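# Put one yellow sponge in each bench tote

## Task

Get exactly one yellow sponge into each of the three totes standing on the bench, with no sponge sticking out past a tote's rim. Every yellow sponge that is not in a tote must finish on the top of the low shelf, where the spares start out. The totes and the cartons below the bench must stay exactly where and how they were, neither shifted nor rotated. The robot must not topple or be left leaning, or the task fails. Anything that stays in place only because the robot is holding it at the end does not count.

## Robot and tools

Robot: a Hello Robot Stretch 3 with a single arm. It has a two-wheeled base (0.33 m long, 0.34 m wide), a lift that slides up and down a mast, and a telescoping arm that reaches out to the robot's right side. The gripper cannot move forward or back on its own; the base has to drive for that. The base turns about the point between its drive wheels, 0.05 m behind its front edge, and it cannot move sideways. With the arm pulled in and the wrist folded, turning sweeps a circle of radius 0.28 m. An unfolded, level gripper reaches outside that circle.

Frames: the base frame has its origin on the floor midway between the wheels, with x forward, y left and z up. hand_pose is reported in this frame at the point where the closed fingertips meet. With all wrist joints at zero, that hand frame has x pointing up, y pointing back along the arm toward the mast, and z toward the rear. The odometry frame is the base frame as it was at the start. Heading in base_odometry is positive to the left and runs from -3.142 to 3.142. Odometry comes from wheel turns only, so wheel slip shows up as travel.

Tool execute_actions: argument "actions" is a list holding one action, or no action at all if you only want the state and images. An action may hold "base", "joints", or both, plus an optional "contact_limits". Everything in one action starts at the same moment.
- base: exactly one key. {"translate_m": d} is a relative drive of d metres along the current heading, measured from the base's position in the latest state report; forward is positive, range -1 to 1. {"rotate_rad": d} is a relative turn on the spot, counter-clockwise (left) positive, range -3.2 to 3.2.
- joints: a single dict keyed by joint name, each value an absolute target (not an offset). lift_m 0 to 1.1 (arm height on the mast); arm_m 0 to 0.52 (extension); wrist_yaw_rad -1.345 to 4.42 (0 is in line with the arm, positive swings toward the front, 3.0 folds over the base); wrist_pitch_rad -1.57 to 0.451 (0 level, negative tips the fingers down); wrist_roll_rad -2.911 to 2.911 (0 means fingers side by side and level); gripper_m -0.089 to 0.179 (larger is more open; the real tip gap is about 0.007 m less when almost shut and 0.025 m less when fully open, and zero under 0.007); head_pan_rad -3.953 to 1.73 (0 forward, positive left, -1.57 looks along the arm); head_tilt_rad -1.53 to 0.419 (0 level, negative down). Done tolerances: 0.004 for lift, arm and gripper; 0.02 for yaw, roll and head; 0.05 for pitch. Any single action runs at most 15 s. A joint or base left out of an action may keep pushing toward an earlier target without the status lines showing it.
- contact_limits: {"arm_m": n} with n as a motor_effort percentage from 1 to 100; the arm halts (contact_stop) when its effort reaches about n, or -n when retracting, and the cap also limits its holding force until the next action. Values above the maximum are clipped; a very low value stops the arm immediately.
- cameras: list chosen from head_camera, nav_camera, wrist_camera, all. Missing, null or ["all"] gives every camera; [] gives none. Any unknown key, unknown camera or out-of-range value rejects the call and nothing moves. Once a result reports a stop, the remaining execute_actions, wait and finished_scene calls in that same reply are skipped.

Tool wait: seconds from 0 to 10; no new command is issued and the same state and images come back.
Tool zoom_image: camera plus region [x0, y0, x1, y1] in pixels of that camera's latest full image, top-left origin, no larger than 504 by 504.
Tool finished_scene: scene number (1 or 2); ends the scene for good after the last command has been held, and reports success and the next task.

Result lines: base_status and joint_status describe how each commanded motion ended: done (for the base, the wheels turned the commanded amount, slip or not), off_target (resting away from target, maybe still pushing), contact_stop, time_out or torque_fault (the target is dropped and the joint holds where it ended unless slack or switched off). on_its_own covers things not commanded in this call; its "held at" value is a target, not a position. motor_effort gives percent of maximum, positive toward larger joint values, with the peak during the action in brackets; readings carry bias and noise, and positive wheel effort drives forward. An at-rest effort flagged as abnormal usually means pushing or carrying a load. lidar_m lists 12 distances from the base origin in 30 degree sectors, the first straight ahead and proceeding counter-clockwise (4th left, 7th behind, 10th right), in a plane 0.17 m above the floor, range 0.15 to 12 m, with "-" for nothing seen; it misses clear objects and thin legs, and the robot's own parts can block sectors 5, 6, 9 and 10. wrist_depth_mm (45 to 1000) and head_depth_mm (280 to 4000, sideways image) are 7x7 grids of median depth in mm. base_tilt is in degrees, forward and right positive, with a fixed bias of up to about 4. turned_by_wheels and turned_by_imu give rotation since the previous result. head_camera and nav_camera move with the head joints; wrist_camera rides on the gripper. Calibration lines give K and T_world_to_cam from the base frame.

Behaviour: the arm and lift stop and go limp when they press firmly on something; a limp lift can sag under load, or be raised if the fingers close on a surface. Base, wrist and head never stop on contact. A wrist servo pushed hard for several seconds shuts off for 10 s. The base is fast only when lift_m < 0.30, arm_m < 0.03 and wrist_yaw_rad > 2.54; otherwise it is limited to 0.10 m/s and 0.63 rad/s. To grasp, command gripper_m smaller than the object; to let go, command at least 0.02 more than where the tips met it. Neither the reading nor done proves a hold; to squeeze again, send a different value. Fold or unfold the wrist only with lift_m between 0.32 and 0.95, pitch -0.4 and roll near 0; once folded, the lift may go down to 0.25. With yaw below -0.4, keep pitch at -0.5 or lower.

Avoid: dropping, slamming or shoving objects hard; nudging totes or cartons; arm pushes against solid things with the gripper above about 0.45 m (tip risk, worse with higher limits or a repeated push); driving while gripping or pushing something fixed; snagging furniture, especially reversing. If it leans, back off in small steps, free the gripper, and lower lift_m to about 0.2. Loose items may occasionally get bumped by outside forces. The robot keeps holding its last command while you think.

Each tool is called after "Emit:" as name([rows], argument=value, ...), one row to a line, values as JSON.

## Session

Emit:
execute_actions(actions=[])

Scene clock: 0.00 s.
base_odometry: x=+0.000 y=+0.000 heading=+0.000 (m, m, rad; odometry frame)
turned_by_wheels: +0.000 (rad since the last result)
turned_by_imu: +0.000 (rad since the last result)
base_tilt: forward=+0.4 right=+0.3 (deg)
lidar_m: 1.11 2.61 2.35 2.50 1.27 1.28 1.52 1.78 1.87 1.76 0.93 0.93
head_depth_mm: 1710 1712 1707 1702 1710 1179 1002 / 1833 1857 1857 1859 1835 1176 1093 / 1949 2045 2044 2041 1999 1266 1209 / 1994 2275 2270 2250 2164 1370 1352 / 2020 2570 2544 2533 2436 1523 1533 / 2034 2842 2901 2893 2810 1756 1741 / 2024 2727 2756 2770 2783 2709 2335
base_status: not commanded
joint_positions: lift_m=+0.311 arm_m=+0.002 wrist_yaw_rad=+2.933 wrist_pitch_rad=-0.538 wrist_roll_rad=+0.002 gripper_m=+0.037 head_pan_rad=-0.003 head_tilt_rad=-0.001
joint_status: not commanded
motor_effort: left_wheel=+0 right_wheel=-1 lift_m=+20 arm_m=+0 wrist_yaw_rad=+0 wrist_pitch_rad=+6 wrist_roll_rad=+0 gripper_m=-1 head_pan_rad=+0 head_tilt_rad=+2 (%)
hand_pose: x=+0.0218 y=+0.0558 z=+0.2974 quat_wxyz=(+0.258, +0.698, +0.116, +0.658) (m; base frame)
wrist_depth_mm: - - - - - - - / - - - - - - - / 890 - 848 846 832 798 791 / 700 694 682 659 675 654 636 / 584 571 584 567 570 548 538 / 495 512 - - - 473 469 / 447 - - - 416 416 412
pictures: head_camera (sideways: a quarter turn clockwise sets it upright), nav_camera (sideways: a quarter turn counterclockwise sets it upright), wrist_camera
Images, in order (width x height): head_camera 896x504, nav_camera 672x504, wrist_camera 644x364.

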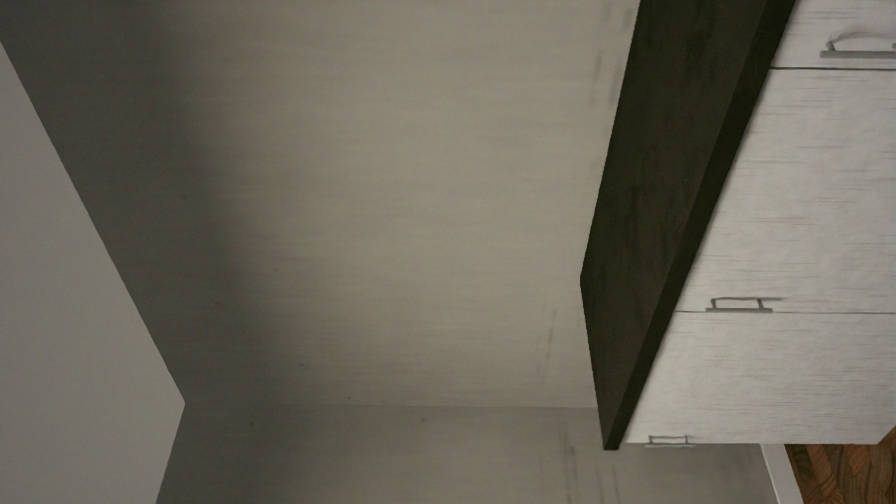

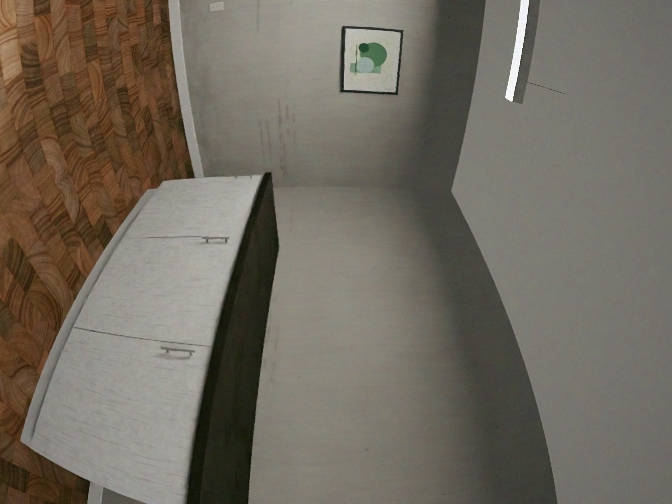

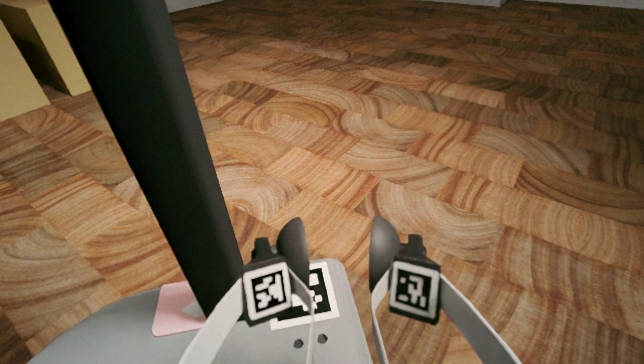

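Emit:
execute_actions([
  {"joints":{"head_pan_rad":-3.9,"head_tilt_rad":-0.5}},
], cameras=["head_camera","nav_camera"])

Emit:
execute_actions([
  {"joints":{"head_pan_rad":-2.4,"head_tilt_rad":-0.5}},
], cameras=["head_camera","nav_camera"])

Scene clock: 4.73 s.
base_odometry: x=+0.000 y=+0.000 heading=+0.000 (m, m, rad; odometry frame)
turned_by_wheels: +0.000 (rad since the last result)
turned_by_imu: +0.001 (rad since the last result)
base_tilt: forward=+0.3 right=+0.1 (deg)
lidar_m: 1.11 2.61 2.35 2.50 1.27 1.27 1.52 1.79 1.87 1.76 0.93 0.93
head_depth_mm: - - - - - - - / 1860 1993 1486 2345 - - - / 1892 2012 1329 2211 1646 1634 1379 / 1903 1983 1291 2322 1781 1654 1368 / 1921 2027 1348 2222 1640 1653 1380 / 1940 2041 1481 2223 1744 1663 1384 / 1950 2043 1486 2422 1677 1666 1369
base_status: not commanded
joint_positions: lift_m=+0.311 arm_m=+0.002 wrist_yaw_rad=+2.933 wrist_pitch_rad=-0.538 wrist_roll_rad=+0.002 gripper_m=+0.037 head_pan_rad=-3.893 head_tilt_rad=-0.494
joint_status: all done
motor_effort: left_wheel=+0(0) right_wheel=-1(0) lift_m=+20(20) arm_m=+0(1) wrist_yaw_rad=-1(1) wrist_pitch_rad=+6(6) wrist_roll_rad=+0(0) gripper_m=+1(0) head_pan_rad=-5(63) head_tilt_rad=-2(20) (%)
hand_pose: x=+0.0218 y=+0.0558 z=+0.2974 quat_wxyz=(+0.258, +0.698, +0.116, +0.658) (m; base frame)
wrist_depth_mm: - - - - - - - / - - - - - - - / 886 - 866 833 836 800 793 / 710 695 681 661 658 649 646 / 583 584 591 560 569 538 535 / 496 504 - - - 474 462 / 442 - - - 416 416 408
pictures: head_camera (sideways: a quarter turn clockwise sets it upright), nav_camera (sideways: a quarter turn counterclockwise sets it upright)
camera_calibration (this result's frames):
head_camera: T_world_to_cam=[[0.345243, -0.31521, -0.883996, 1.16856], [-0.669599, -0.742715, 0.00332239, 0.00804312], [-0.657605, 0.590776, -0.467482, 0.566988], [0, 0, 0, 1]] pos_world=[-0.0251984, 0.0393537, 1.29804]
nav_camera: T_world_to_cam=[[-0.351785, 0.310981, 0.882915, -1.10358], [0.672197, 0.740339, 0.00706408, 0.04032], [-0.651459, 0.595977, -0.46948, 0.573503], [0, 0, 0, 1]] pos_world=[-0.0417105, -0.0284535, 1.24333]
Images, in order (width x height): head_camera 896x504, nav_camera 672x504.

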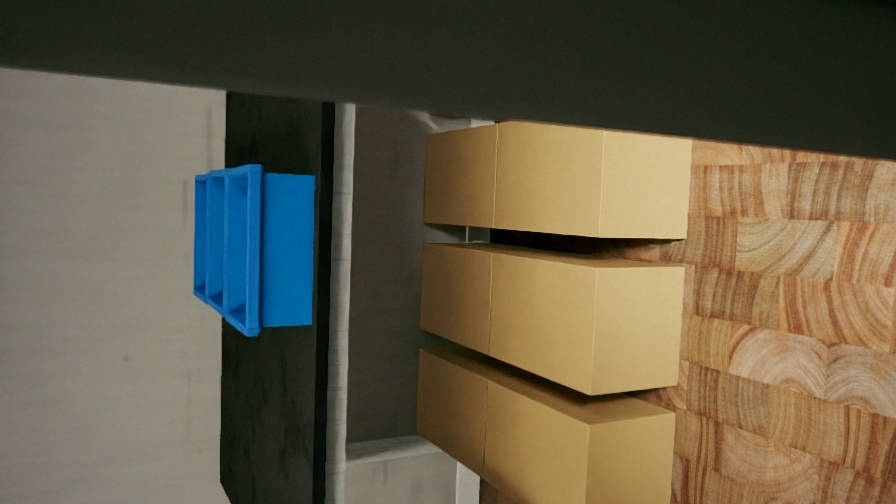

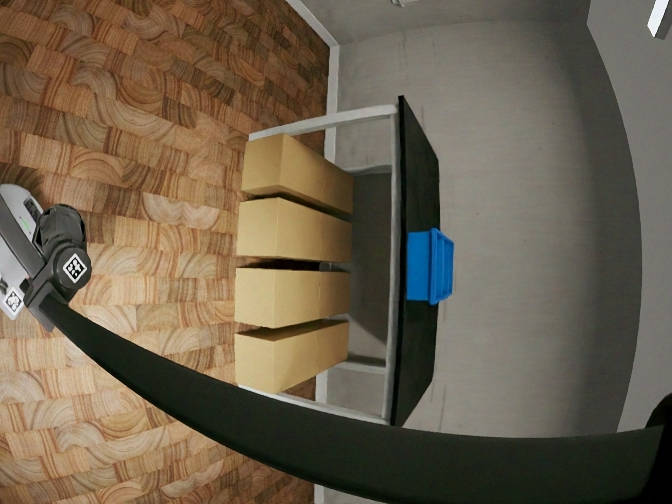

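Scene clock: 6.00 s.
base_odometry: x=+0.000 y=+0.000 heading=+0.000 (m, m, rad; odometry frame)
turned_by_wheels: +0.000 (rad since the last result)
turned_by_imu: +0.000 (rad since the last result)
base_tilt: forward=+0.5 right=+0.0 (deg)
lidar_m: 1.11 2.61 2.34 2.50 1.27 1.27 1.52 1.79 1.87 1.76 0.93 0.93
head_depth_mm: 1878 2021 2192 2390 2081 1661 1368 / 1849 2001 2104 2137 2073 1655 1379 / 1851 2023 2098 2274 2092 1656 1376 / 1833 2000 2104 2276 2099 1657 1371 / 1850 1985 2091 2149 2083 1657 1376 / 1855 2001 2092 2314 2065 1660 1377 / 1861 2001 2114 2172 2082 1662 1368
base_status: not commanded
joint_positions: lift_m=+0.311 arm_m=+0.002 wrist_yaw_rad=+2.933 wrist_pitch_rad=-0.538 wrist_roll_rad=+0.002 gripper_m=+0.037 head_pan_rad=-2.407 head_tilt_rad=-0.494
joint_status: all done
motor_effort: left_wheel=+0(0) right_wheel=+0(1) lift_m=+20(20) arm_m=+0(1) wrist_yaw_rad=+0(0) wrist_pitch_rad=+6(6) wrist_roll_rad=+0(0) gripper_m=+0(0) head_pan_rad=+6(63) head_tilt_rad=-1(1) (%)
hand_pose: x=+0.0218 y=+0.0558 z=+0.2974 quat_wxyz=(+0.258, +0.698, +0.116, +0.658) (m; base frame)
wrist_depth_mm: - - - - - - - / - - - - - - - / 898 - 836 826 811 804 791 / 694 698 677 664 659 657 640 / 579 571 582 564 568 541 544 / 496 508 - - - 473 469 / 448 - - - 413 414 409
pictures: head_camera (sideways: a quarter turn clockwise sets it upright), nav_camera (sideways: a quarter turn counterclockwise sets it upright)
camera_calibration (this result's frames):
head_camera: T_world_to_cam=[[0.343468, 0.317143, -0.883996, 1.16857], [0.682989, -0.730421, 0.00332239, -0.000207694], [-0.644636, -0.604901, -0.467482, 0.566909], [0, 0, 0, 1]] pos_world=[-0.0357762, -0.0278331, 1.29804]
nav_camera: T_world_to_cam=[[-0.339812, -0.324021, 0.882915, -1.10365], [-0.6804, 0.732807, 0.00706408, 0.0485708], [-0.649295, -0.598335, -0.46948, 0.573489], [0, 0, 0, 1]] pos_world=[0.0303783, -0.0500601, 1.24333]
Images, in order (width x height): head_camera 896x504, nav_camera 672x504.

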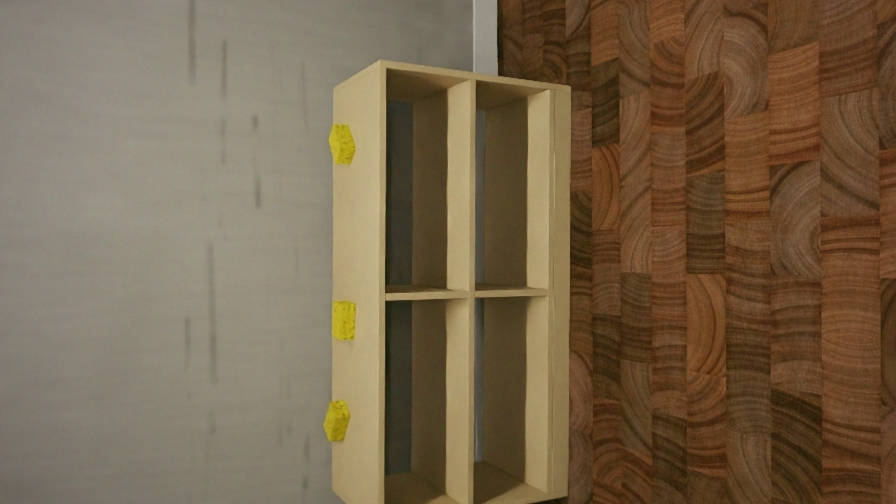

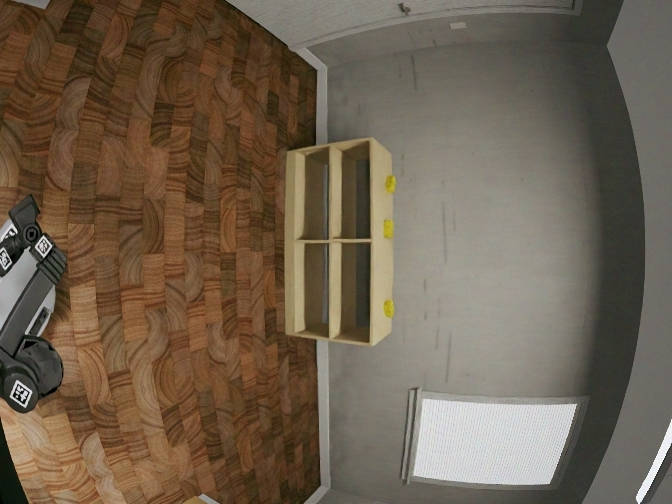

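Emit:
execute_actions([
  {"base":{"rotate_rad":2.40},"joints":{"lift_m":0.28,"head_pan_rad":0,"head_tilt_rad":-0.6}},
], cameras=[])

Emit:
execute_actions([
  {"base":{"translate_m":0.94}},
], cameras=["head_camera","nav_camera"])

Scene clock: 14.57 s.
base_odometry: x=+0.000 y=+0.000 heading=+2.400 (m, m, rad; odometry frame)
turned_by_wheels: +2.400 (rad since the last result)
turned_by_imu: +2.430 (rad since the last result)
base_tilt: forward=+0.2 right=+0.1 (deg)
lidar_m: 1.27 1.36 1.78 1.72 1.87 1.60 0.93 0.99 1.44 2.35 2.60 1.31
head_depth_mm: 1869 1544 2229 1870 1624 1521 1281 / 1870 1534 2247 1967 1696 1530 1298 / 1866 1247 2264 1872 1654 1522 1299 / 1881 1236 2257 2015 1702 1524 1295 / 1909 1250 2311 1866 1689 1517 1295 / 1918 1543 2290 1879 1707 1528 1295 / 1941 1546 2306 1855 1688 1513 1297
base_status: done
joint_positions: lift_m=+0.280 arm_m=+0.002 wrist_yaw_rad=+2.933 wrist_pitch_rad=-0.539 wrist_roll_rad=+0.002 gripper_m=+0.037 head_pan_rad=-0.007 head_tilt_rad=-0.593
joint_status: all done
motor_effort: left_wheel=-2(9) right_wheel=+1(9) lift_m=+14(16) arm_m=+0(0) wrist_yaw_rad=+0(1) wrist_pitch_rad=+6(6) wrist_roll_rad=+0(0) gripper_m=+0(0) head_pan_rad=+4(62) head_tilt_rad=-1(8) (%)
hand_pose: x=+0.0218 y=+0.0557 z=+0.2669 quat_wxyz=(+0.259, +0.698, +0.116, +0.658) (m; base frame)
wrist_depth_mm: - - - - - - - / - - - - - - 941 / 821 - 806 774 753 744 717 / 653 641 633 621 621 602 591 / 541 530 547 542 535 507 504 / 458 - - - - 437 429 / - - - - 388 387 380
pictures: none
No camera images: the call's "cameras" was empty. Leave "cameras" out to get every camera's image.

Scene clock: 19.40 s.
base_odometry: x=-0.693 y=+0.635 heading=+2.400 (m, m, rad; odometry frame)
turned_by_wheels: +0.000 (rad since the last result)
turned_by_imu: +0.005 (rad since the last result)
base_tilt: forward=+0.4 right=+0.0 (deg)
lidar_m: 0.33 0.35 0.54 1.71 2.20 2.55 1.87 1.99 2.43 2.39 0.50 0.34
head_depth_mm: 1050 1145 958 518 419 454 1046 / 1055 1142 733 558 421 453 1023 / 1063 1130 746 570 425 460 1019 / 1068 1142 745 574 427 461 1173 / 1074 1145 750 578 431 461 1020 / 1079 1179 735 571 434 464 1021 / 1093 1197 956 513 437 473 1092
base_status: done
joint_positions: lift_m=+0.280 arm_m=+0.002 wrist_yaw_rad=+2.933 wrist_pitch_rad=-0.539 wrist_roll_rad=+0.002 gripper_m=+0.037 head_pan_rad=-0.007 head_tilt_rad=-0.594
joint_status: not commanded
motor_effort: left_wheel=-2(7) right_wheel=+1(7) lift_m=+15(14) arm_m=+0(0) wrist_yaw_rad=+0(1) wrist_pitch_rad=+6(6) wrist_roll_rad=+0(0) gripper_m=+0(0) head_pan_rad=+5(4) head_tilt_rad=-1(1) (%)
hand_pose: x=+0.0218 y=+0.0557 z=+0.2669 quat_wxyz=(+0.259, +0.698, +0.116, +0.658) (m; base frame)
wrist_depth_mm: - - - - - 515 479 / - - - - 890 514 357 / 814 - 796 762 719 546 356 / 657 640 638 624 607 523 360 / 549 538 550 543 525 491 368 / 464 - - - - 435 377 / - - - - 384 384 364
pictures: head_camera (sideways: a quarter turn clockwise sets it upright), nav_camera (sideways: a quarter turn counterclockwise sets it upright)
camera_calibration (this result's frames):
head_camera: T_world_to_cam=[[-0.553179, -0.00139202, -0.833061, 1.10762], [-0.0101181, 0.999936, 0.00504791, 0.00177438], [0.833001, 0.0112214, -0.553158, 0.66937], [0, 0, 0, 1]] pos_world=[0.0551444, -0.00774373, 1.29297]
nav_camera: T_world_to_cam=[[0.555009, 0.008935, 0.831796, -1.04245], [0.00764922, -0.999955, 0.00563745, 0.0462319], [0.831809, 0.00323375, -0.555053, 0.675794], [0, 0, 0, 1]] pos_world=[0.0160822, 0.0533587, 1.24194]
Images, in order (width x height): head_camera 896x504, nav_camera 672x504.

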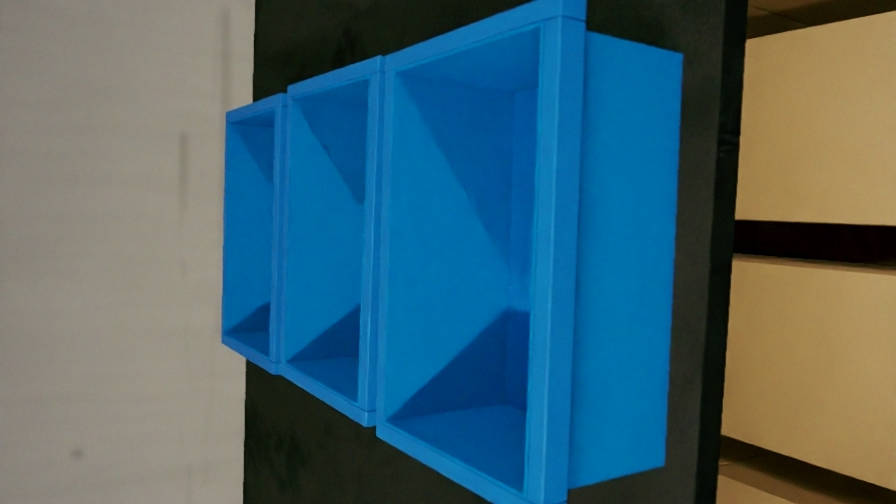

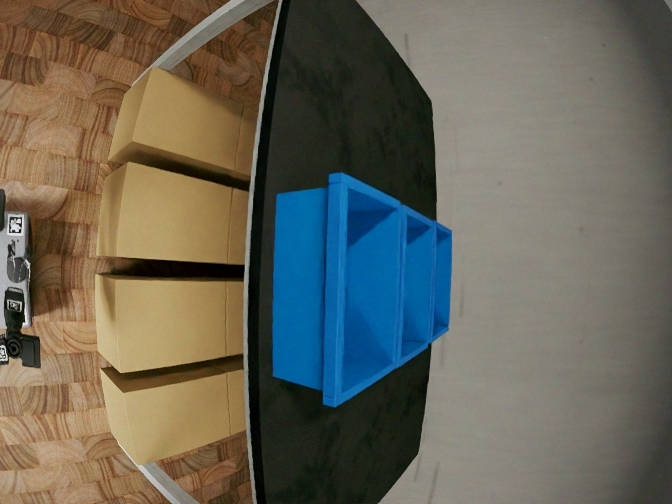

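Emit:
execute_actions([
  {"joints":{"lift_m":0.6,"wrist_pitch_rad":-0.4}},
], cameras=[])

Emit:
execute_actions([
  {"joints":{"wrist_yaw_rad":0}},
], cameras=[])

Emit:
execute_actions([
  {"joints":{"lift_m":1.1,"wrist_pitch_rad":-0.4,"head_pan_rad":-1.57}},
], cameras=[])

Scene clock: 27.23 s.
base_odometry: x=-0.693 y=+0.635 heading=+2.400 (m, m, rad; odometry frame)
turned_by_wheels: +0.000 (rad since the last result)
turned_by_imu: +0.001 (rad since the last result)
base_tilt: forward=+0.3 right=+0.1 (deg)
lidar_m: 0.34 0.35 0.54 1.71 2.20 2.55 1.87 1.98 2.43 2.38 0.49 0.34
head_depth_mm: 1047 1148 958 517 420 453 1046 / 1058 1142 734 558 421 452 1024 / 1063 1130 747 570 424 460 1021 / 1067 1149 741 573 427 461 1170 / 1071 1149 752 578 431 460 1023 / 1086 1189 735 572 434 463 1019 / 1089 1202 955 513 437 472 1090
base_status: not commanded
joint_positions: lift_m=+0.600 arm_m=+0.002 wrist_yaw_rad=+2.933 wrist_pitch_rad=-0.424 wrist_roll_rad=+0.002 gripper_m=+0.037 head_pan_rad=-0.007 head_tilt_rad=-0.594
joint_status: all done
motor_effort: left_wheel=-3(2) right_wheel=+2(1) lift_m=+25(24) arm_m=+0(0) wrist_yaw_rad=+0(1) wrist_pitch_rad=+11(13) wrist_roll_rad=+0(0) gripper_m=+0(1) head_pan_rad=+4(5) head_tilt_rad=-1(1) (%)
hand_pose: x=+0.0251 y=+0.0714 z=+0.6110 quat_wxyz=(+0.220, +0.703, +0.076, +0.671) (m; base frame)
wrist_depth_mm: - - - - - - - / - - - - - - - / - - - - - - - / - - - - - 820 800 / - - - - 829 691 695 / 911 912 - 875 - 564 536 / 765 776 - 749 737 511 463
pictures: none
No camera images: the call's "cameras" was empty. Leave "cameras" out to get every camera's image.

Scene clock: 29.70 s.
base_odometry: x=-0.693 y=+0.635 heading=+2.400 (m, m, rad; odometry frame)
turned_by_wheels: +0.000 (rad since the last result)
turned_by_imu: +0.000 (rad since the last result)
base_tilt: forward=+0.5 right=+0.3 (deg)
lidar_m: 0.34 0.35 0.54 1.71 2.20 2.55 1.87 1.99 2.44 2.38 0.49 0.34
head_depth_mm: 1047 1146 961 518 419 456 1051 / 1053 1141 735 559 421 453 1021 / 1058 1136 746 571 424 461 1020 / 1068 1136 746 574 427 461 1181 / 1072 1149 750 577 429 461 1018 / 1080 1190 731 572 434 464 1023 / 1089 1194 954 512 437 472 1094
base_status: not commanded
joint_positions: lift_m=+0.600 arm_m=+0.002 wrist_yaw_rad=+0.004 wrist_pitch_rad=-0.424 wrist_roll_rad=+0.002 gripper_m=+0.037 head_pan_rad=-0.007 head_tilt_rad=-0.594
joint_status: all done
motor_effort: left_wheel=-2(2) right_wheel=+1(2) lift_m=+25(26) arm_m=+0(0) wrist_yaw_rad=-5(8) wrist_pitch_rad=+11(11) wrist_roll_rad=+0(0) gripper_m=+0(1) head_pan_rad=+4(4) head_tilt_rad=-1(1) (%)
hand_pose: x=-0.0206 y=-0.3711 z=+0.6110 quat_wxyz=(+0.691, +0.150, -0.691, -0.148) (m; base frame)
wrist_depth_mm: 405 - - - - - - / - - - - - - - / - - - - - - - / - 568 - - - - - / - 656 - - - - - / 576 582 891 890 - 862 841 / 496 519 736 755 734 738 735
pictures: none
No camera images: the call's "cameras" was empty. Leave "cameras" out to get every camera's image.

Scene clock: 35.07 s.
base_odometry: x=-0.693 y=+0.635 heading=+2.400 (m, m, rad; odometry frame)
turned_by_wheels: +0.000 (rad since the last result)
turned_by_imu: +0.001 (rad since the last result)
base_tilt: forward=+0.3 right=+0.0 (deg)
lidar_m: 0.33 0.35 0.54 1.71 2.20 2.55 1.87 1.99 2.43 2.39 0.49 0.34
head_depth_mm: - - - - - - 1270 / - - - - - - 1257 / - - - - - 1455 1292 / 2309 2574 2817 - 1852 1519 1291 / 2382 2583 2800 2361 1844 1524 1285 / 2367 2614 2884 2370 1846 1527 1263 / 2418 2668 2898 2360 1741 1064 1043
base_status: not commanded
joint_positions: lift_m=+1.100 arm_m=+0.002 wrist_yaw_rad=+0.004 wrist_pitch_rad=-0.424 wrist_roll_rad=+0.002 gripper_m=+0.037 head_pan_rad=-1.563 head_tilt_rad=-0.594
joint_status: all done
motor_effort: left_wheel=-3(3) right_wheel=+1(1) lift_m=+25(25) arm_m=+0(1) wrist_yaw_rad=-5(6) wrist_pitch_rad=+11(12) wrist_roll_rad=+0(0) gripper_m=+0(1) head_pan_rad=-3(62) head_tilt_rad=-2(1) (%)
hand_pose: x=-0.0207 y=-0.3711 z=+1.1111 quat_wxyz=(+0.691, +0.150, -0.691, -0.148) (m; base frame)
wrist_depth_mm: - - - - - - - / - - - - - - - / - - - - - - - / - - - - - - - / 485 520 - - - - - / 402 651 - - - - - / 374 - - - - - -
pictures: none
No camera images: the call's "cameras" was empty. Leave "cameras" out to get every camera's image.

Emit:
execute_actions([
  {"base":{"rotate_rad":1.48}},
], cameras=[])

Emit:
execute_actions([
  {"joints":{"arm_m":0.3,"wrist_pitch_rad":-0.65}},
])

Scene clock: 40.07 s.
base_odometry: x=-0.693 y=+0.635 heading=-2.403 (m, m, rad; odometry frame)
turned_by_wheels: +1.480 (rad since the last result)
turned_by_imu: +1.505 (rad since the last result)
base_tilt: forward=+0.5 right=+0.0 (deg)
lidar_m: 1.84 1.71 2.33 1.87 1.93 2.64 2.39 0.49 0.35 0.33 0.35 0.46
head_depth_mm: - - - - - - 1097 / - - - - - - 999 / - - - - - 1119 1026 / 1068 1144 759 - 435 464 1234 / 1071 1145 750 579 434 461 1044 / 1067 1162 736 578 433 461 1024 / 1067 1177 957 546 431 460 1020
base_status: done
joint_positions: lift_m=+1.100 arm_m=+0.002 wrist_yaw_rad=+0.003 wrist_pitch_rad=-0.424 wrist_roll_rad=+0.002 gripper_m=+0.037 head_pan_rad=-1.563 head_tilt_rad=-0.594
joint_status: not commanded
motor_effort: left_wheel=-2(7) right_wheel=+1(6) lift_m=+25(25) arm_m=+0(1) wrist_yaw_rad=-5(5) wrist_pitch_rad=+11(11) wrist_roll_rad=+0(0) gripper_m=-2(1) head_pan_rad=-5(5) head_tilt_rad=-1(1) (%)
hand_pose: x=-0.0208 y=-0.3711 z=+1.1111 quat_wxyz=(+0.691, +0.150, -0.692, -0.148) (m; base frame)
wrist_depth_mm: 905 891 905 896 916 892 903 / 953 936 970 925 951 940 970 / 831 803 537 530 722 733 715 / 627 583 369 364 517 565 553 / 483 346 362 361 349 454 448 / 397 311 386 385 - 381 375 / 228 305 330 330 276 326 321
pictures: none
No camera images: the call's "cameras" was empty. Leave "cameras" out to get every camera's image.

Scene clock: 43.47 s.
base_odometry: x=-0.693 y=+0.635 heading=-2.403 (m, m, rad; odometry frame)
turned_by_wheels: +0.000 (rad since the last result)
turned_by_imu: +0.000 (rad since the last result)
base_tilt: forward=+0.4 right=+0.0 (deg)
lidar_m: 1.83 1.72 2.34 1.87 1.94 2.63 2.39 0.50 0.35 0.34 0.34 0.46
head_depth_mm: 1069 1193 954 694 530 473 1094 / - 1198 954 552 437 466 1022 / - - 746 582 437 464 1021 / 1067 1147 752 581 435 462 1239 / 1068 1143 746 578 433 461 1040 / 1071 1159 734 576 433 459 1019 / 1068 1174 956 547 431 460 1021
base_status: not commanded
joint_positions: lift_m=+1.100 arm_m=+0.300 wrist_yaw_rad=+0.002 wrist_pitch_rad=-0.660 wrist_roll_rad=+0.002 gripper_m=+0.037 head_pan_rad=-1.563 head_tilt_rad=-0.594
joint_status: all done
motor_effort: left_wheel=-2(2) right_wheel=+1(1) lift_m=+25(26) arm_m=+4(3) wrist_yaw_rad=-3(4) wrist_pitch_rad=+5(10) wrist_roll_rad=+0(0) gripper_m=+0(1) head_pan_rad=-5(4) head_tilt_rad=-1(1) (%)
hand_pose: x=-0.0211 y=-0.6324 z=+1.0622 quat_wxyz=(+0.669, +0.230, -0.669, -0.229) (m; base frame)
wrist_depth_mm: 668 672 656 651 666 657 655 / 615 431 442 450 539 558 549 / 498 290 295 286 290 459 451 / 395 286 284 287 272 389 384 / 232 316 329 325 241 340 334 / 229 303 308 262 - 291 297 / 227 277 273 231 259 262 263
pictures: head_camera (sideways: a quarter turn clockwise sets it upright), nav_camera (sideways: a quarter turn counterclockwise sets it upright), wrist_camera
camera_calibration (this result's frames):
head_camera: T_world_to_cam=[[-0.0094641, 0.5531, -0.833061, 1.1043], [0.999682, 0.0247086, 0.00504791, -0.00438542], [0.0233757, -0.832748, -0.553158, 0.674309], [0, 0, 0, 1]] pos_world=[-0.000927209, -0.0491522, 1.29297]
nav_camera: T_world_to_cam=[[0.017033, -0.55482, 0.831796, -1.03916], [-0.999737, -0.0222402, 0.00563745, 0.0523769], [0.0153715, -0.831673, -0.555053, 0.680774], [0, 0, 0, 1]] pos_world=[0.0595987, -0.00920253, 1.24194]
wrist_camera: T_world_to_cam=[[-0.998219, 0.00840845, -0.059055, 0.0595479], [0.0480136, 0.700727, -0.711812, 1.24026], [0.0353962, -0.71338, -0.699883, 0.456273], [0, 0, 0, 1]] pos_world=[-0.0162578, -0.544088, 1.20569]
Images, in order (width x height): head_camera 896x504, nav_camera 672x504, wrist_camera 644x364.

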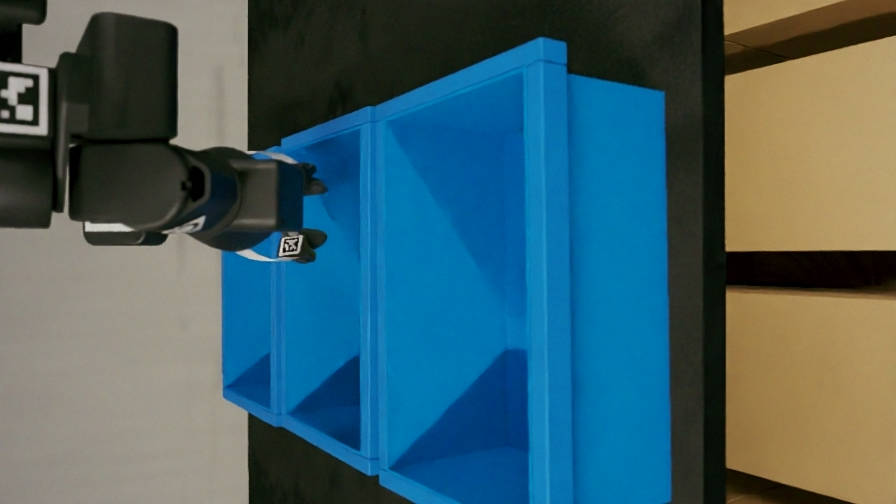

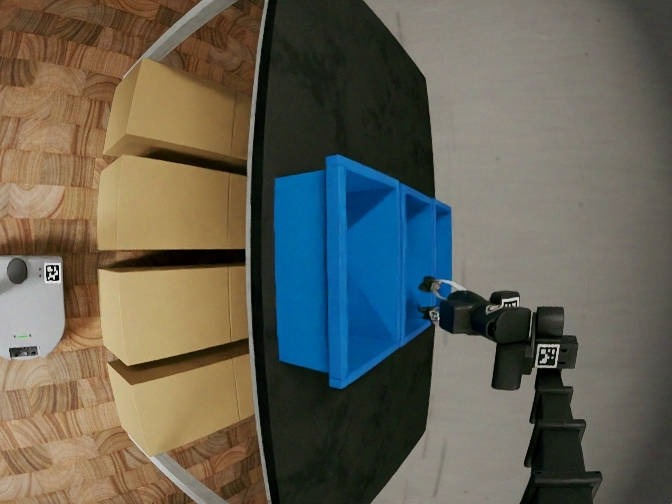

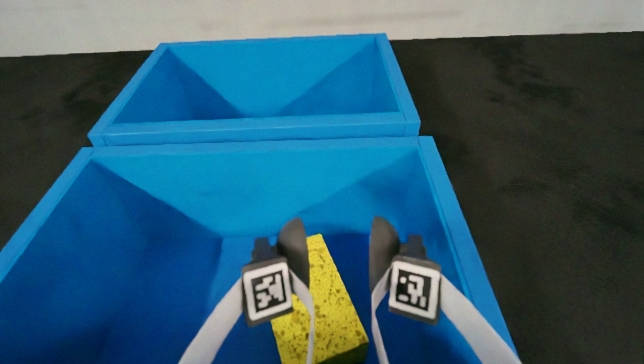

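Emit:
execute_actions([
  {"base":{"translate_m":0.05},"joints":{"arm_m":0.52,"wrist_pitch_rad":-0.52}},
], cameras=["wrist_camera"])

Emit:
execute_actions([
  {"joints":{"wrist_pitch_rad":-0.65,"gripper_m":0.12}},
], cameras=["wrist_camera"])

Scene clock: 49.47 s.
base_odometry: x=-0.730 y=+0.601 heading=-2.404 (m, m, rad; odometry frame)
turned_by_wheels: +0.000 (rad since the last result)
turned_by_imu: +0.001 (rad since the last result)
base_tilt: forward=+0.3 right=+0.1 (deg)
lidar_m: 1.84 1.67 2.31 1.87 1.93 2.64 2.44 0.53 0.35 0.33 0.34 0.50
head_depth_mm: 1084 1173 952 534 436 465 1023 / 1071 1163 736 580 435 462 1021 / - 1129 746 579 434 461 1025 / 1068 1124 746 578 433 459 1237 / 1066 1141 746 575 430 460 1021 / 1071 1176 861 554 429 460 1024 / 1066 1172 951 692 499 471 1076
base_status: done
joint_positions: lift_m=+1.100 arm_m=+0.520 wrist_yaw_rad=+0.002 wrist_pitch_rad=-0.543 wrist_roll_rad=+0.002 gripper_m=+0.037 head_pan_rad=-1.563 head_tilt_rad=-0.594
joint_status: all done
motor_effort: left_wheel=-2(5) right_wheel=+1(4) lift_m=+25(25) arm_m=+5(6) wrist_yaw_rad=-3(4) wrist_pitch_rad=+11(12) wrist_roll_rad=+0(0) gripper_m=-1(1) head_pan_rad=-5(4) head_tilt_rad=-1(1) (%)
hand_pose: x=-0.0211 y=-0.8717 z=+1.0854 quat_wxyz=(+0.681, +0.190, -0.681, -0.189) (m; base frame)
wrist_depth_mm: 445 449 450 447 450 447 445 / 487 488 494 495 498 499 495 / 544 548 544 538 532 536 534 / 493 490 476 470 466 456 448 / 409 269 286 285 280 358 380 / 342 262 324 324 - 219 327 / 193 259 297 295 291 191 287
pictures: wrist_camera
camera_calibration (this result's frames):
wrist_camera: T_world_to_cam=[[-0.998203, 0.00143193, -0.0599042, 0.0578126], [0.048216, 0.612767, -0.788791, 1.43129], [0.0355778, -0.790262, -0.611735, 0.139078], [0, 0, 0, 1]] pos_world=[-0.0162502, -0.767219, 1.21753]
Images, in order (width x height): wrist_camera 644x364.

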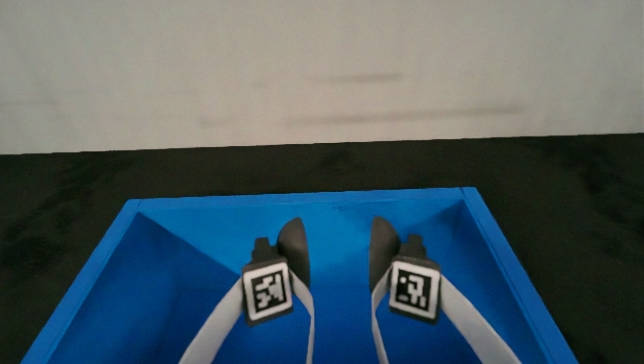

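Scene clock: 50.77 s.
base_odometry: x=-0.730 y=+0.601 heading=-2.404 (m, m, rad; odometry frame)
turned_by_wheels: +0.000 (rad since the last result)
turned_by_imu: +0.000 (rad since the last result)
base_tilt: forward=+0.2 right=+0.0 (deg)
lidar_m: 1.84 1.66 2.31 1.88 1.94 2.63 2.44 0.53 0.35 0.33 0.34 0.50
head_depth_mm: 1081 1178 955 533 436 464 1025 / 1075 1152 733 580 435 462 1023 / - 1127 743 579 433 461 1021 / 1069 1138 744 578 432 460 1240 / 1067 1146 745 576 430 459 1021 / 1064 1173 857 554 428 460 1024 / 1067 1180 953 692 498 473 1070
base_status: not commanded
joint_positions: lift_m=+1.100 arm_m=+0.520 wrist_yaw_rad=+0.002 wrist_pitch_rad=-0.659 wrist_roll_rad=+0.002 gripper_m=+0.120 head_pan_rad=-1.563 head_tilt_rad=-0.594
joint_status: all done
motor_effort: left_wheel=-2(3) right_wheel=+1(1) lift_m=+25(25) arm_m=+5(4) wrist_yaw_rad=-3(4) wrist_pitch_rad=+4(10) wrist_roll_rad=+0(0) gripper_m=+0(86) head_pan_rad=-4(5) head_tilt_rad=-1(1) (%)
hand_pose: x=-0.0211 y=-0.8525 z=+1.0624 quat_wxyz=(+0.669, +0.229, -0.669, -0.229) (m; base frame)
wrist_depth_mm: 467 466 472 467 466 468 469 / 518 518 522 524 518 513 514 / 493 495 483 471 467 454 452 / 413 266 279 282 284 365 383 / 351 263 328 327 322 217 334 / 195 244 305 303 298 - 294 / 188 263 271 272 266 207 265
pictures: wrist_camera
camera_calibration (this result's frames):
wrist_camera: T_world_to_cam=[[-0.998218, 0.00844608, -0.0590645, 0.0614345], [0.0480781, 0.700093, -0.712431, 1.39476], [0.0353334, -0.714002, -0.699252, 0.298136], [0, 0, 0, 1]] pos_world=[-0.0162667, -0.764114, 1.20577]
Images, in order (width x height): wrist_camera 644x364.

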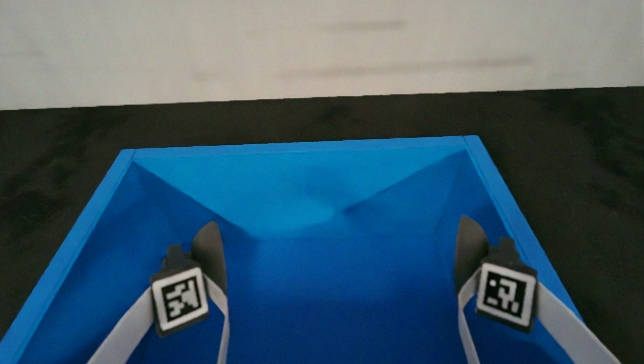

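Emit:
execute_actions([
  {"joints":{"arm_m":0.38,"wrist_pitch_rad":-0.56,"gripper_m":0.05}},
], cameras=[])

Emit:
execute_actions([
  {"joints":{"arm_m":0.42,"wrist_pitch_rad":-1.15}},
], cameras=["wrist_camera"])

Emit:
execute_actions([
  {"joints":{"arm_m":0.485}},
], cameras=["wrist_camera"])

Scene clock: 57.80 s.
base_odometry: x=-0.730 y=+0.601 heading=-2.404 (m, m, rad; odometry frame)
turned_by_wheels: +0.000 (rad since the last result)
turned_by_imu: +0.001 (rad since the last result)
base_tilt: forward=+0.5 right=+0.1 (deg)
lidar_m: 1.84 1.66 2.31 1.87 1.93 2.64 2.44 0.53 0.35 0.33 0.34 0.50
head_depth_mm: 1083 1175 952 534 436 464 1019 / - 1174 734 581 435 462 1019 / - - 745 580 433 460 1020 / 1055 1145 744 577 432 460 1245 / 1071 1140 746 576 431 461 1024 / 1064 1180 862 556 429 459 1022 / 1070 1173 953 694 499 471 1077
base_status: not commanded
joint_positions: lift_m=+1.100 arm_m=+0.380 wrist_yaw_rad=+0.002 wrist_pitch_rad=-0.582 wrist_roll_rad=+0.002 gripper_m=+0.050 head_pan_rad=-1.563 head_tilt_rad=-0.594
joint_status: all done
motor_effort: left_wheel=-2(2) right_wheel=+1(1) lift_m=+25(26) arm_m=-3(4) wrist_yaw_rad=-3(4) wrist_pitch_rad=+11(11) wrist_roll_rad=+0(0) gripper_m=-1(84) head_pan_rad=-3(6) head_tilt_rad=-1(1) (%)
hand_pose: x=-0.0211 y=-0.7260 z=+1.0773 quat_wxyz=(+0.677, +0.204, -0.678, -0.203) (m; base frame)
wrist_depth_mm: 576 581 580 577 590 583 574 / 642 631 642 628 638 635 622 / 567 562 382 389 381 528 519 / 467 329 418 428 409 418 425 / 389 241 237 234 236 237 361 / 338 216 211 217 - 206 313 / 188 243 267 268 270 208 275
pictures: none
No camera images: the call's "cameras" was empty. Leave "cameras" out to get every camera's image.

Scene clock: 59.17 s.
base_odometry: x=-0.730 y=+0.601 heading=-2.404 (m, m, rad; odometry frame)
turned_by_wheels: +0.000 (rad since the last result)
turned_by_imu: +0.000 (rad since the last result)
base_tilt: forward=+0.3 right=+0.1 (deg)
lidar_m: 1.84 1.67 2.31 1.88 1.93 2.64 2.44 0.53 0.35 0.33 0.34 0.50
head_depth_mm: 1086 1184 958 534 436 465 1021 / - 1163 735 580 435 462 1022 / - - 736 579 433 462 1024 / 1065 1142 746 577 432 460 1239 / 1070 1145 743 577 429 460 1020 / 1065 1167 858 554 429 459 1020 / 1063 1168 953 692 498 472 1072
base_status: not commanded
joint_positions: lift_m=+1.100 arm_m=+0.420 wrist_yaw_rad=+0.002 wrist_pitch_rad=-1.150 wrist_roll_rad=+0.002 gripper_m=+0.050 head_pan_rad=-1.563 head_tilt_rad=-0.594
joint_status: all done
motor_effort: left_wheel=-2(2) right_wheel=+1(2) lift_m=+25(25) arm_m=+4(11) wrist_yaw_rad=-4(4) wrist_pitch_rad=+0(9) wrist_roll_rad=+0(0) gripper_m=+0(2) head_pan_rad=-5(5) head_tilt_rad=-1(2) (%)
hand_pose: x=-0.0214 y=-0.6474 z=+0.9946 quat_wxyz=(+0.593, +0.385, -0.593, -0.385) (m; base frame)
wrist_depth_mm: 159 157 156 155 154 153 153 / 170 179 180 181 183 186 148 / 182 224 243 247 251 215 141 / 180 251 254 207 246 218 143 / 180 240 244 200 217 219 143 / 179 230 236 228 - 220 144 / 177 222 222 221 218 206 145
pictures: wrist_camera
camera_calibration (this result's frames):
wrist_camera: T_world_to_cam=[[-0.99827, 0.0353954, -0.0469483, 0.0608018], [0.047836, 0.95321, -0.2985, 0.955076], [0.0341861, -0.300229, -0.953254, 0.917704], [0, 0, 0, 1]] pos_world=[-0.0163631, -0.637019, 1.16275]
Images, in order (width x height): wrist_camera 644x364.

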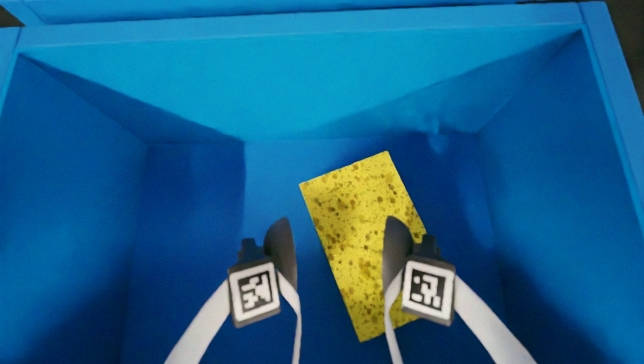

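Scene clock: 60.80 s.
base_odometry: x=-0.730 y=+0.601 heading=-2.404 (m, m, rad; odometry frame)
turned_by_wheels: +0.000 (rad since the last result)
turned_by_imu: +0.000 (rad since the last result)
base_tilt: forward=+0.4 right=+0.1 (deg)
lidar_m: 1.84 1.67 2.30 1.88 1.93 2.64 2.44 0.53 0.35 0.33 0.34 0.50
head_depth_mm: 1083 1178 955 534 435 464 1021 / 1085 1156 733 580 435 462 1024 / - 1143 745 580 433 461 1018 / 1069 1143 745 577 431 460 1241 / 1067 1139 745 576 430 459 1020 / 1071 1174 860 554 428 461 1024 / 1066 1174 956 694 498 473 1073
base_status: not commanded
joint_positions: lift_m=+1.100 arm_m=+0.485 wrist_yaw_rad=+0.002 wrist_pitch_rad=-1.150 wrist_roll_rad=+0.002 gripper_m=+0.050 head_pan_rad=-1.563 head_tilt_rad=-0.594
joint_status: all done
motor_effort: left_wheel=-2(2) right_wheel=+1(1) lift_m=+25(25) arm_m=+4(2) wrist_yaw_rad=-4(3) wrist_pitch_rad=+0(0) wrist_roll_rad=+0(0) gripper_m=-1(0) head_pan_rad=-6(4) head_tilt_rad=-1(1) (%)
hand_pose: x=-0.0214 y=-0.7122 z=+0.9946 quat_wxyz=(+0.593, +0.385, -0.593, -0.385) (m; base frame)
wrist_depth_mm: 193 269 296 291 290 198 155 / 164 149 147 146 145 144 145 / 155 157 151 155 158 136 135 / 142 145 149 152 156 160 134 / 182 235 243 239 238 217 142 / 181 232 236 189 - 218 142 / 179 224 222 184 181 205 143
pictures: wrist_camera
camera_calibration (this result's frames):
wrist_camera: T_world_to_cam=[[-0.99827, 0.0354383, -0.0469144, 0.0630877], [0.0478361, 0.953478, -0.297644, 1.01615], [0.0341838, -0.299373, -0.953524, 0.899059], [0, 0, 0, 1]] pos_world=[-0.0163634, -0.701958, 1.16268]
Images, in order (width x height): wrist_camera 644x364.

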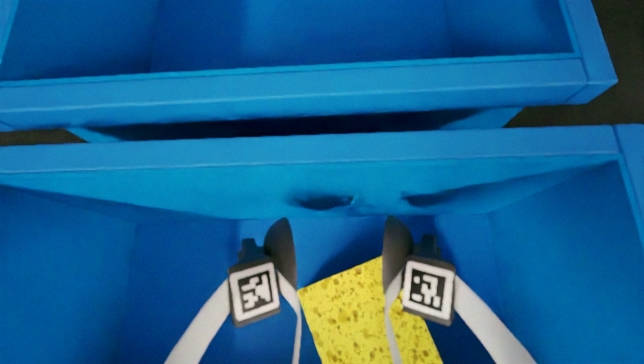

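Emit:
execute_actions([
  {"joints":{"arm_m":0.38}},
], cameras=[])

Emit:
execute_actions([
  {"joints":{"wrist_pitch_rad":-0.5}},
], cameras=[])

Emit:
execute_actions([
  {"joints":{"arm_m":0.17}},
], cameras=[])

Emit:
execute_actions([
  {"joints":{"arm_m":0.21,"wrist_pitch_rad":-1.15}},
], cameras=["wrist_camera"])

Scene clock: 67.40 s.
base_odometry: x=-0.730 y=+0.601 heading=-2.404 (m, m, rad; odometry frame)
turned_by_wheels: +0.000 (rad since the last result)
turned_by_imu: +0.001 (rad since the last result)
base_tilt: forward=+0.4 right=-0.1 (deg)
lidar_m: 1.84 1.67 2.30 1.87 1.94 2.63 2.44 0.53 0.35 0.33 0.34 0.50
head_depth_mm: 1087 1172 955 534 436 463 1022 / - 1178 735 581 434 463 1019 / - - 742 580 433 461 1023 / 1073 1143 747 578 432 460 1236 / 1069 1137 745 575 430 460 1022 / 1068 1166 862 557 429 460 1017 / 1065 1170 957 694 499 472 1077
base_status: not commanded
joint_positions: lift_m=+1.100 arm_m=+0.380 wrist_yaw_rad=+0.002 wrist_pitch_rad=-1.151 wrist_roll_rad=+0.002 gripper_m=+0.050 head_pan_rad=-1.563 head_tilt_rad=-0.594
joint_status: all done
motor_effort: left_wheel=-2(2) right_wheel=+1(1) lift_m=+25(25) arm_m=-3(7) wrist_yaw_rad=-4(4) wrist_pitch_rad=+1(1) wrist_roll_rad=+0(0) gripper_m=+1(0) head_pan_rad=-4(4) head_tilt_rad=-1(1) (%)
hand_pose: x=-0.0214 y=-0.6077 z=+0.9945 quat_wxyz=(+0.593, +0.385, -0.593, -0.385) (m; base frame)
wrist_depth_mm: 177 193 195 197 199 192 156 / 183 231 246 250 253 215 149 / 181 251 267 219 260 219 143 / 180 248 255 212 208 220 144 / 180 241 244 239 198 221 144 / 177 231 235 230 - 207 145 / 125 122 117 116 115 114 114
pictures: none
No camera images: the call's "cameras" was empty. Leave "cameras" out to get every camera's image.

Scene clock: 68.60 s.
base_odometry: x=-0.730 y=+0.601 heading=-2.404 (m, m, rad; odometry frame)
turned_by_wheels: +0.000 (rad since the last result)
turned_by_imu: +0.000 (rad since the last result)
base_tilt: forward=+0.5 right=+0.2 (deg)
lidar_m: 1.84 1.67 2.31 1.87 1.93 2.64 2.44 0.53 0.35 0.33 0.34 0.50
head_depth_mm: 1081 1171 954 533 436 464 1020 / - 1177 735 580 435 462 1019 / - - 745 579 434 460 1019 / 1057 1142 746 578 432 460 1245 / 1069 1149 747 577 430 460 1019 / 1064 1173 860 555 429 460 1019 / 1067 1179 952 692 498 472 1075
base_status: not commanded
joint_positions: lift_m=+1.100 arm_m=+0.380 wrist_yaw_rad=+0.002 wrist_pitch_rad=-0.524 wrist_roll_rad=+0.002 gripper_m=+0.050 head_pan_rad=-1.563 head_tilt_rad=-0.594
joint_status: all done
motor_effort: left_wheel=-2(2) right_wheel=+1(1) lift_m=+25(25) arm_m=-3(4) wrist_yaw_rad=-4(4) wrist_pitch_rad=+11(11) wrist_roll_rad=+0(0) gripper_m=+0(1) head_pan_rad=-5(3) head_tilt_rad=-2(1) (%)
hand_pose: x=-0.0211 y=-0.7350 z=+1.0892 quat_wxyz=(+0.683, +0.184, -0.683, -0.183) (m; base frame)
wrist_depth_mm: 565 568 578 563 572 579 575 / 619 623 622 627 627 637 627 / 641 639 389 386 391 581 569 / 508 485 410 414 398 475 463 / 426 275 393 402 355 369 389 / 359 216 235 209 - 210 334 / 199 226 235 234 235 207 287
pictures: none
No camera images: the call's "cameras" was empty. Leave "cameras" out to get every camera's image.

Scene clock: 71.40 s.
base_odometry: x=-0.730 y=+0.601 heading=-2.404 (m, m, rad; odometry frame)
turned_by_wheels: +0.000 (rad since the last result)
turned_by_imu: +0.000 (rad since the last result)
base_tilt: forward=+0.4 right=+0.1 (deg)
lidar_m: 1.84 1.66 2.31 1.88 1.93 2.64 2.44 0.53 0.35 0.33 0.34 0.50
head_depth_mm: - - 930 533 437 465 1017 / - - 713 580 435 463 1024 / - - - 580 434 460 1023 / 1067 1146 750 577 431 460 1236 / 1070 1141 746 575 431 461 1026 / 1067 1167 862 556 429 460 1021 / 1071 1171 957 694 512 472 1074
base_status: not commanded
joint_positions: lift_m=+1.100 arm_m=+0.170 wrist_yaw_rad=+0.002 wrist_pitch_rad=-0.523 wrist_roll_rad=+0.002 gripper_m=+0.050 head_pan_rad=-1.563 head_tilt_rad=-0.594
joint_status: all done
motor_effort: left_wheel=-2(2) right_wheel=+1(1) lift_m=+25(25) arm_m=-3(6) wrist_yaw_rad=-4(3) wrist_pitch_rad=+11(11) wrist_roll_rad=+0(0) gripper_m=+0(2) head_pan_rad=-5(4) head_tilt_rad=-1(1) (%)
hand_pose: x=-0.0211 y=-0.5252 z=+1.0894 quat_wxyz=(+0.683, +0.184, -0.683, -0.183) (m; base frame)
wrist_depth_mm: 753 748 762 758 748 763 758 / 813 801 789 553 749 783 755 / 662 628 400 381 380 582 573 / 512 487 398 406 398 447 463 / 423 298 396 368 364 296 390 / 360 230 230 212 - 209 336 / 296 213 226 226 232 213 286
pictures: none
No camera images: the call's "cameras" was empty. Leave "cameras" out to get every camera's image.

Scene clock: 72.77 s.
base_odometry: x=-0.730 y=+0.601 heading=-2.404 (m, m, rad; odometry frame)
turned_by_wheels: +0.000 (rad since the last result)
turned_by_imu: +0.000 (rad since the last result)
base_tilt: forward=+0.2 right=+0.0 (deg)
lidar_m: 1.84 1.67 2.31 1.87 1.93 2.64 2.44 0.53 0.35 0.33 0.34 0.50
head_depth_mm: - - 960 534 436 464 1027 / - - 735 581 434 463 1020 / - - - 585 434 461 1023 / 1072 1142 747 575 433 461 1233 / 1072 1145 745 576 431 460 1018 / 1068 1175 861 556 429 460 1021 / 1060 1173 952 693 514 472 1075
base_status: not commanded
joint_positions: lift_m=+1.100 arm_m=+0.210 wrist_yaw_rad=+0.002 wrist_pitch_rad=-1.150 wrist_roll_rad=+0.002 gripper_m=+0.050 head_pan_rad=-1.563 head_tilt_rad=-0.594
joint_status: all done
motor_effort: left_wheel=-2(2) right_wheel=+1(1) lift_m=+25(25) arm_m=+5(3) wrist_yaw_rad=-2(2) wrist_pitch_rad=+0(10) wrist_roll_rad=+0(0) gripper_m=-1(2) head_pan_rad=-5(4) head_tilt_rad=-1(1) (%)
hand_pose: x=-0.0214 y=-0.4374 z=+0.9946 quat_wxyz=(+0.593, +0.385, -0.593, -0.385) (m; base frame)
wrist_depth_mm: 163 162 156 155 154 153 153 / 165 168 172 176 181 182 146 / 177 214 230 238 245 219 147 / 176 242 254 253 250 225 149 / 174 239 245 244 242 229 151 / 172 232 234 231 - 225 151 / 170 223 223 222 220 215 153
pictures: wrist_camera
camera_calibration (this result's frames):
wrist_camera: T_world_to_cam=[[-0.99827, 0.0353961, -0.0469479, 0.0533685], [0.0478362, 0.953214, -0.298487, 0.754888], [0.0341861, -0.300217, -0.953258, 0.980761], [0, 0, 0, 1]] pos_world=[-0.0163632, -0.427018, 1.16275]
Images, in order (width x height): wrist_camera 644x364.

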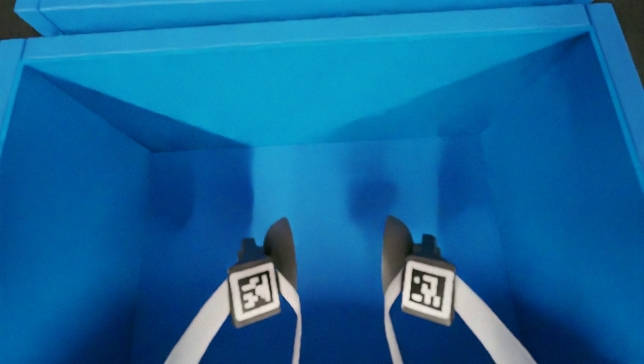

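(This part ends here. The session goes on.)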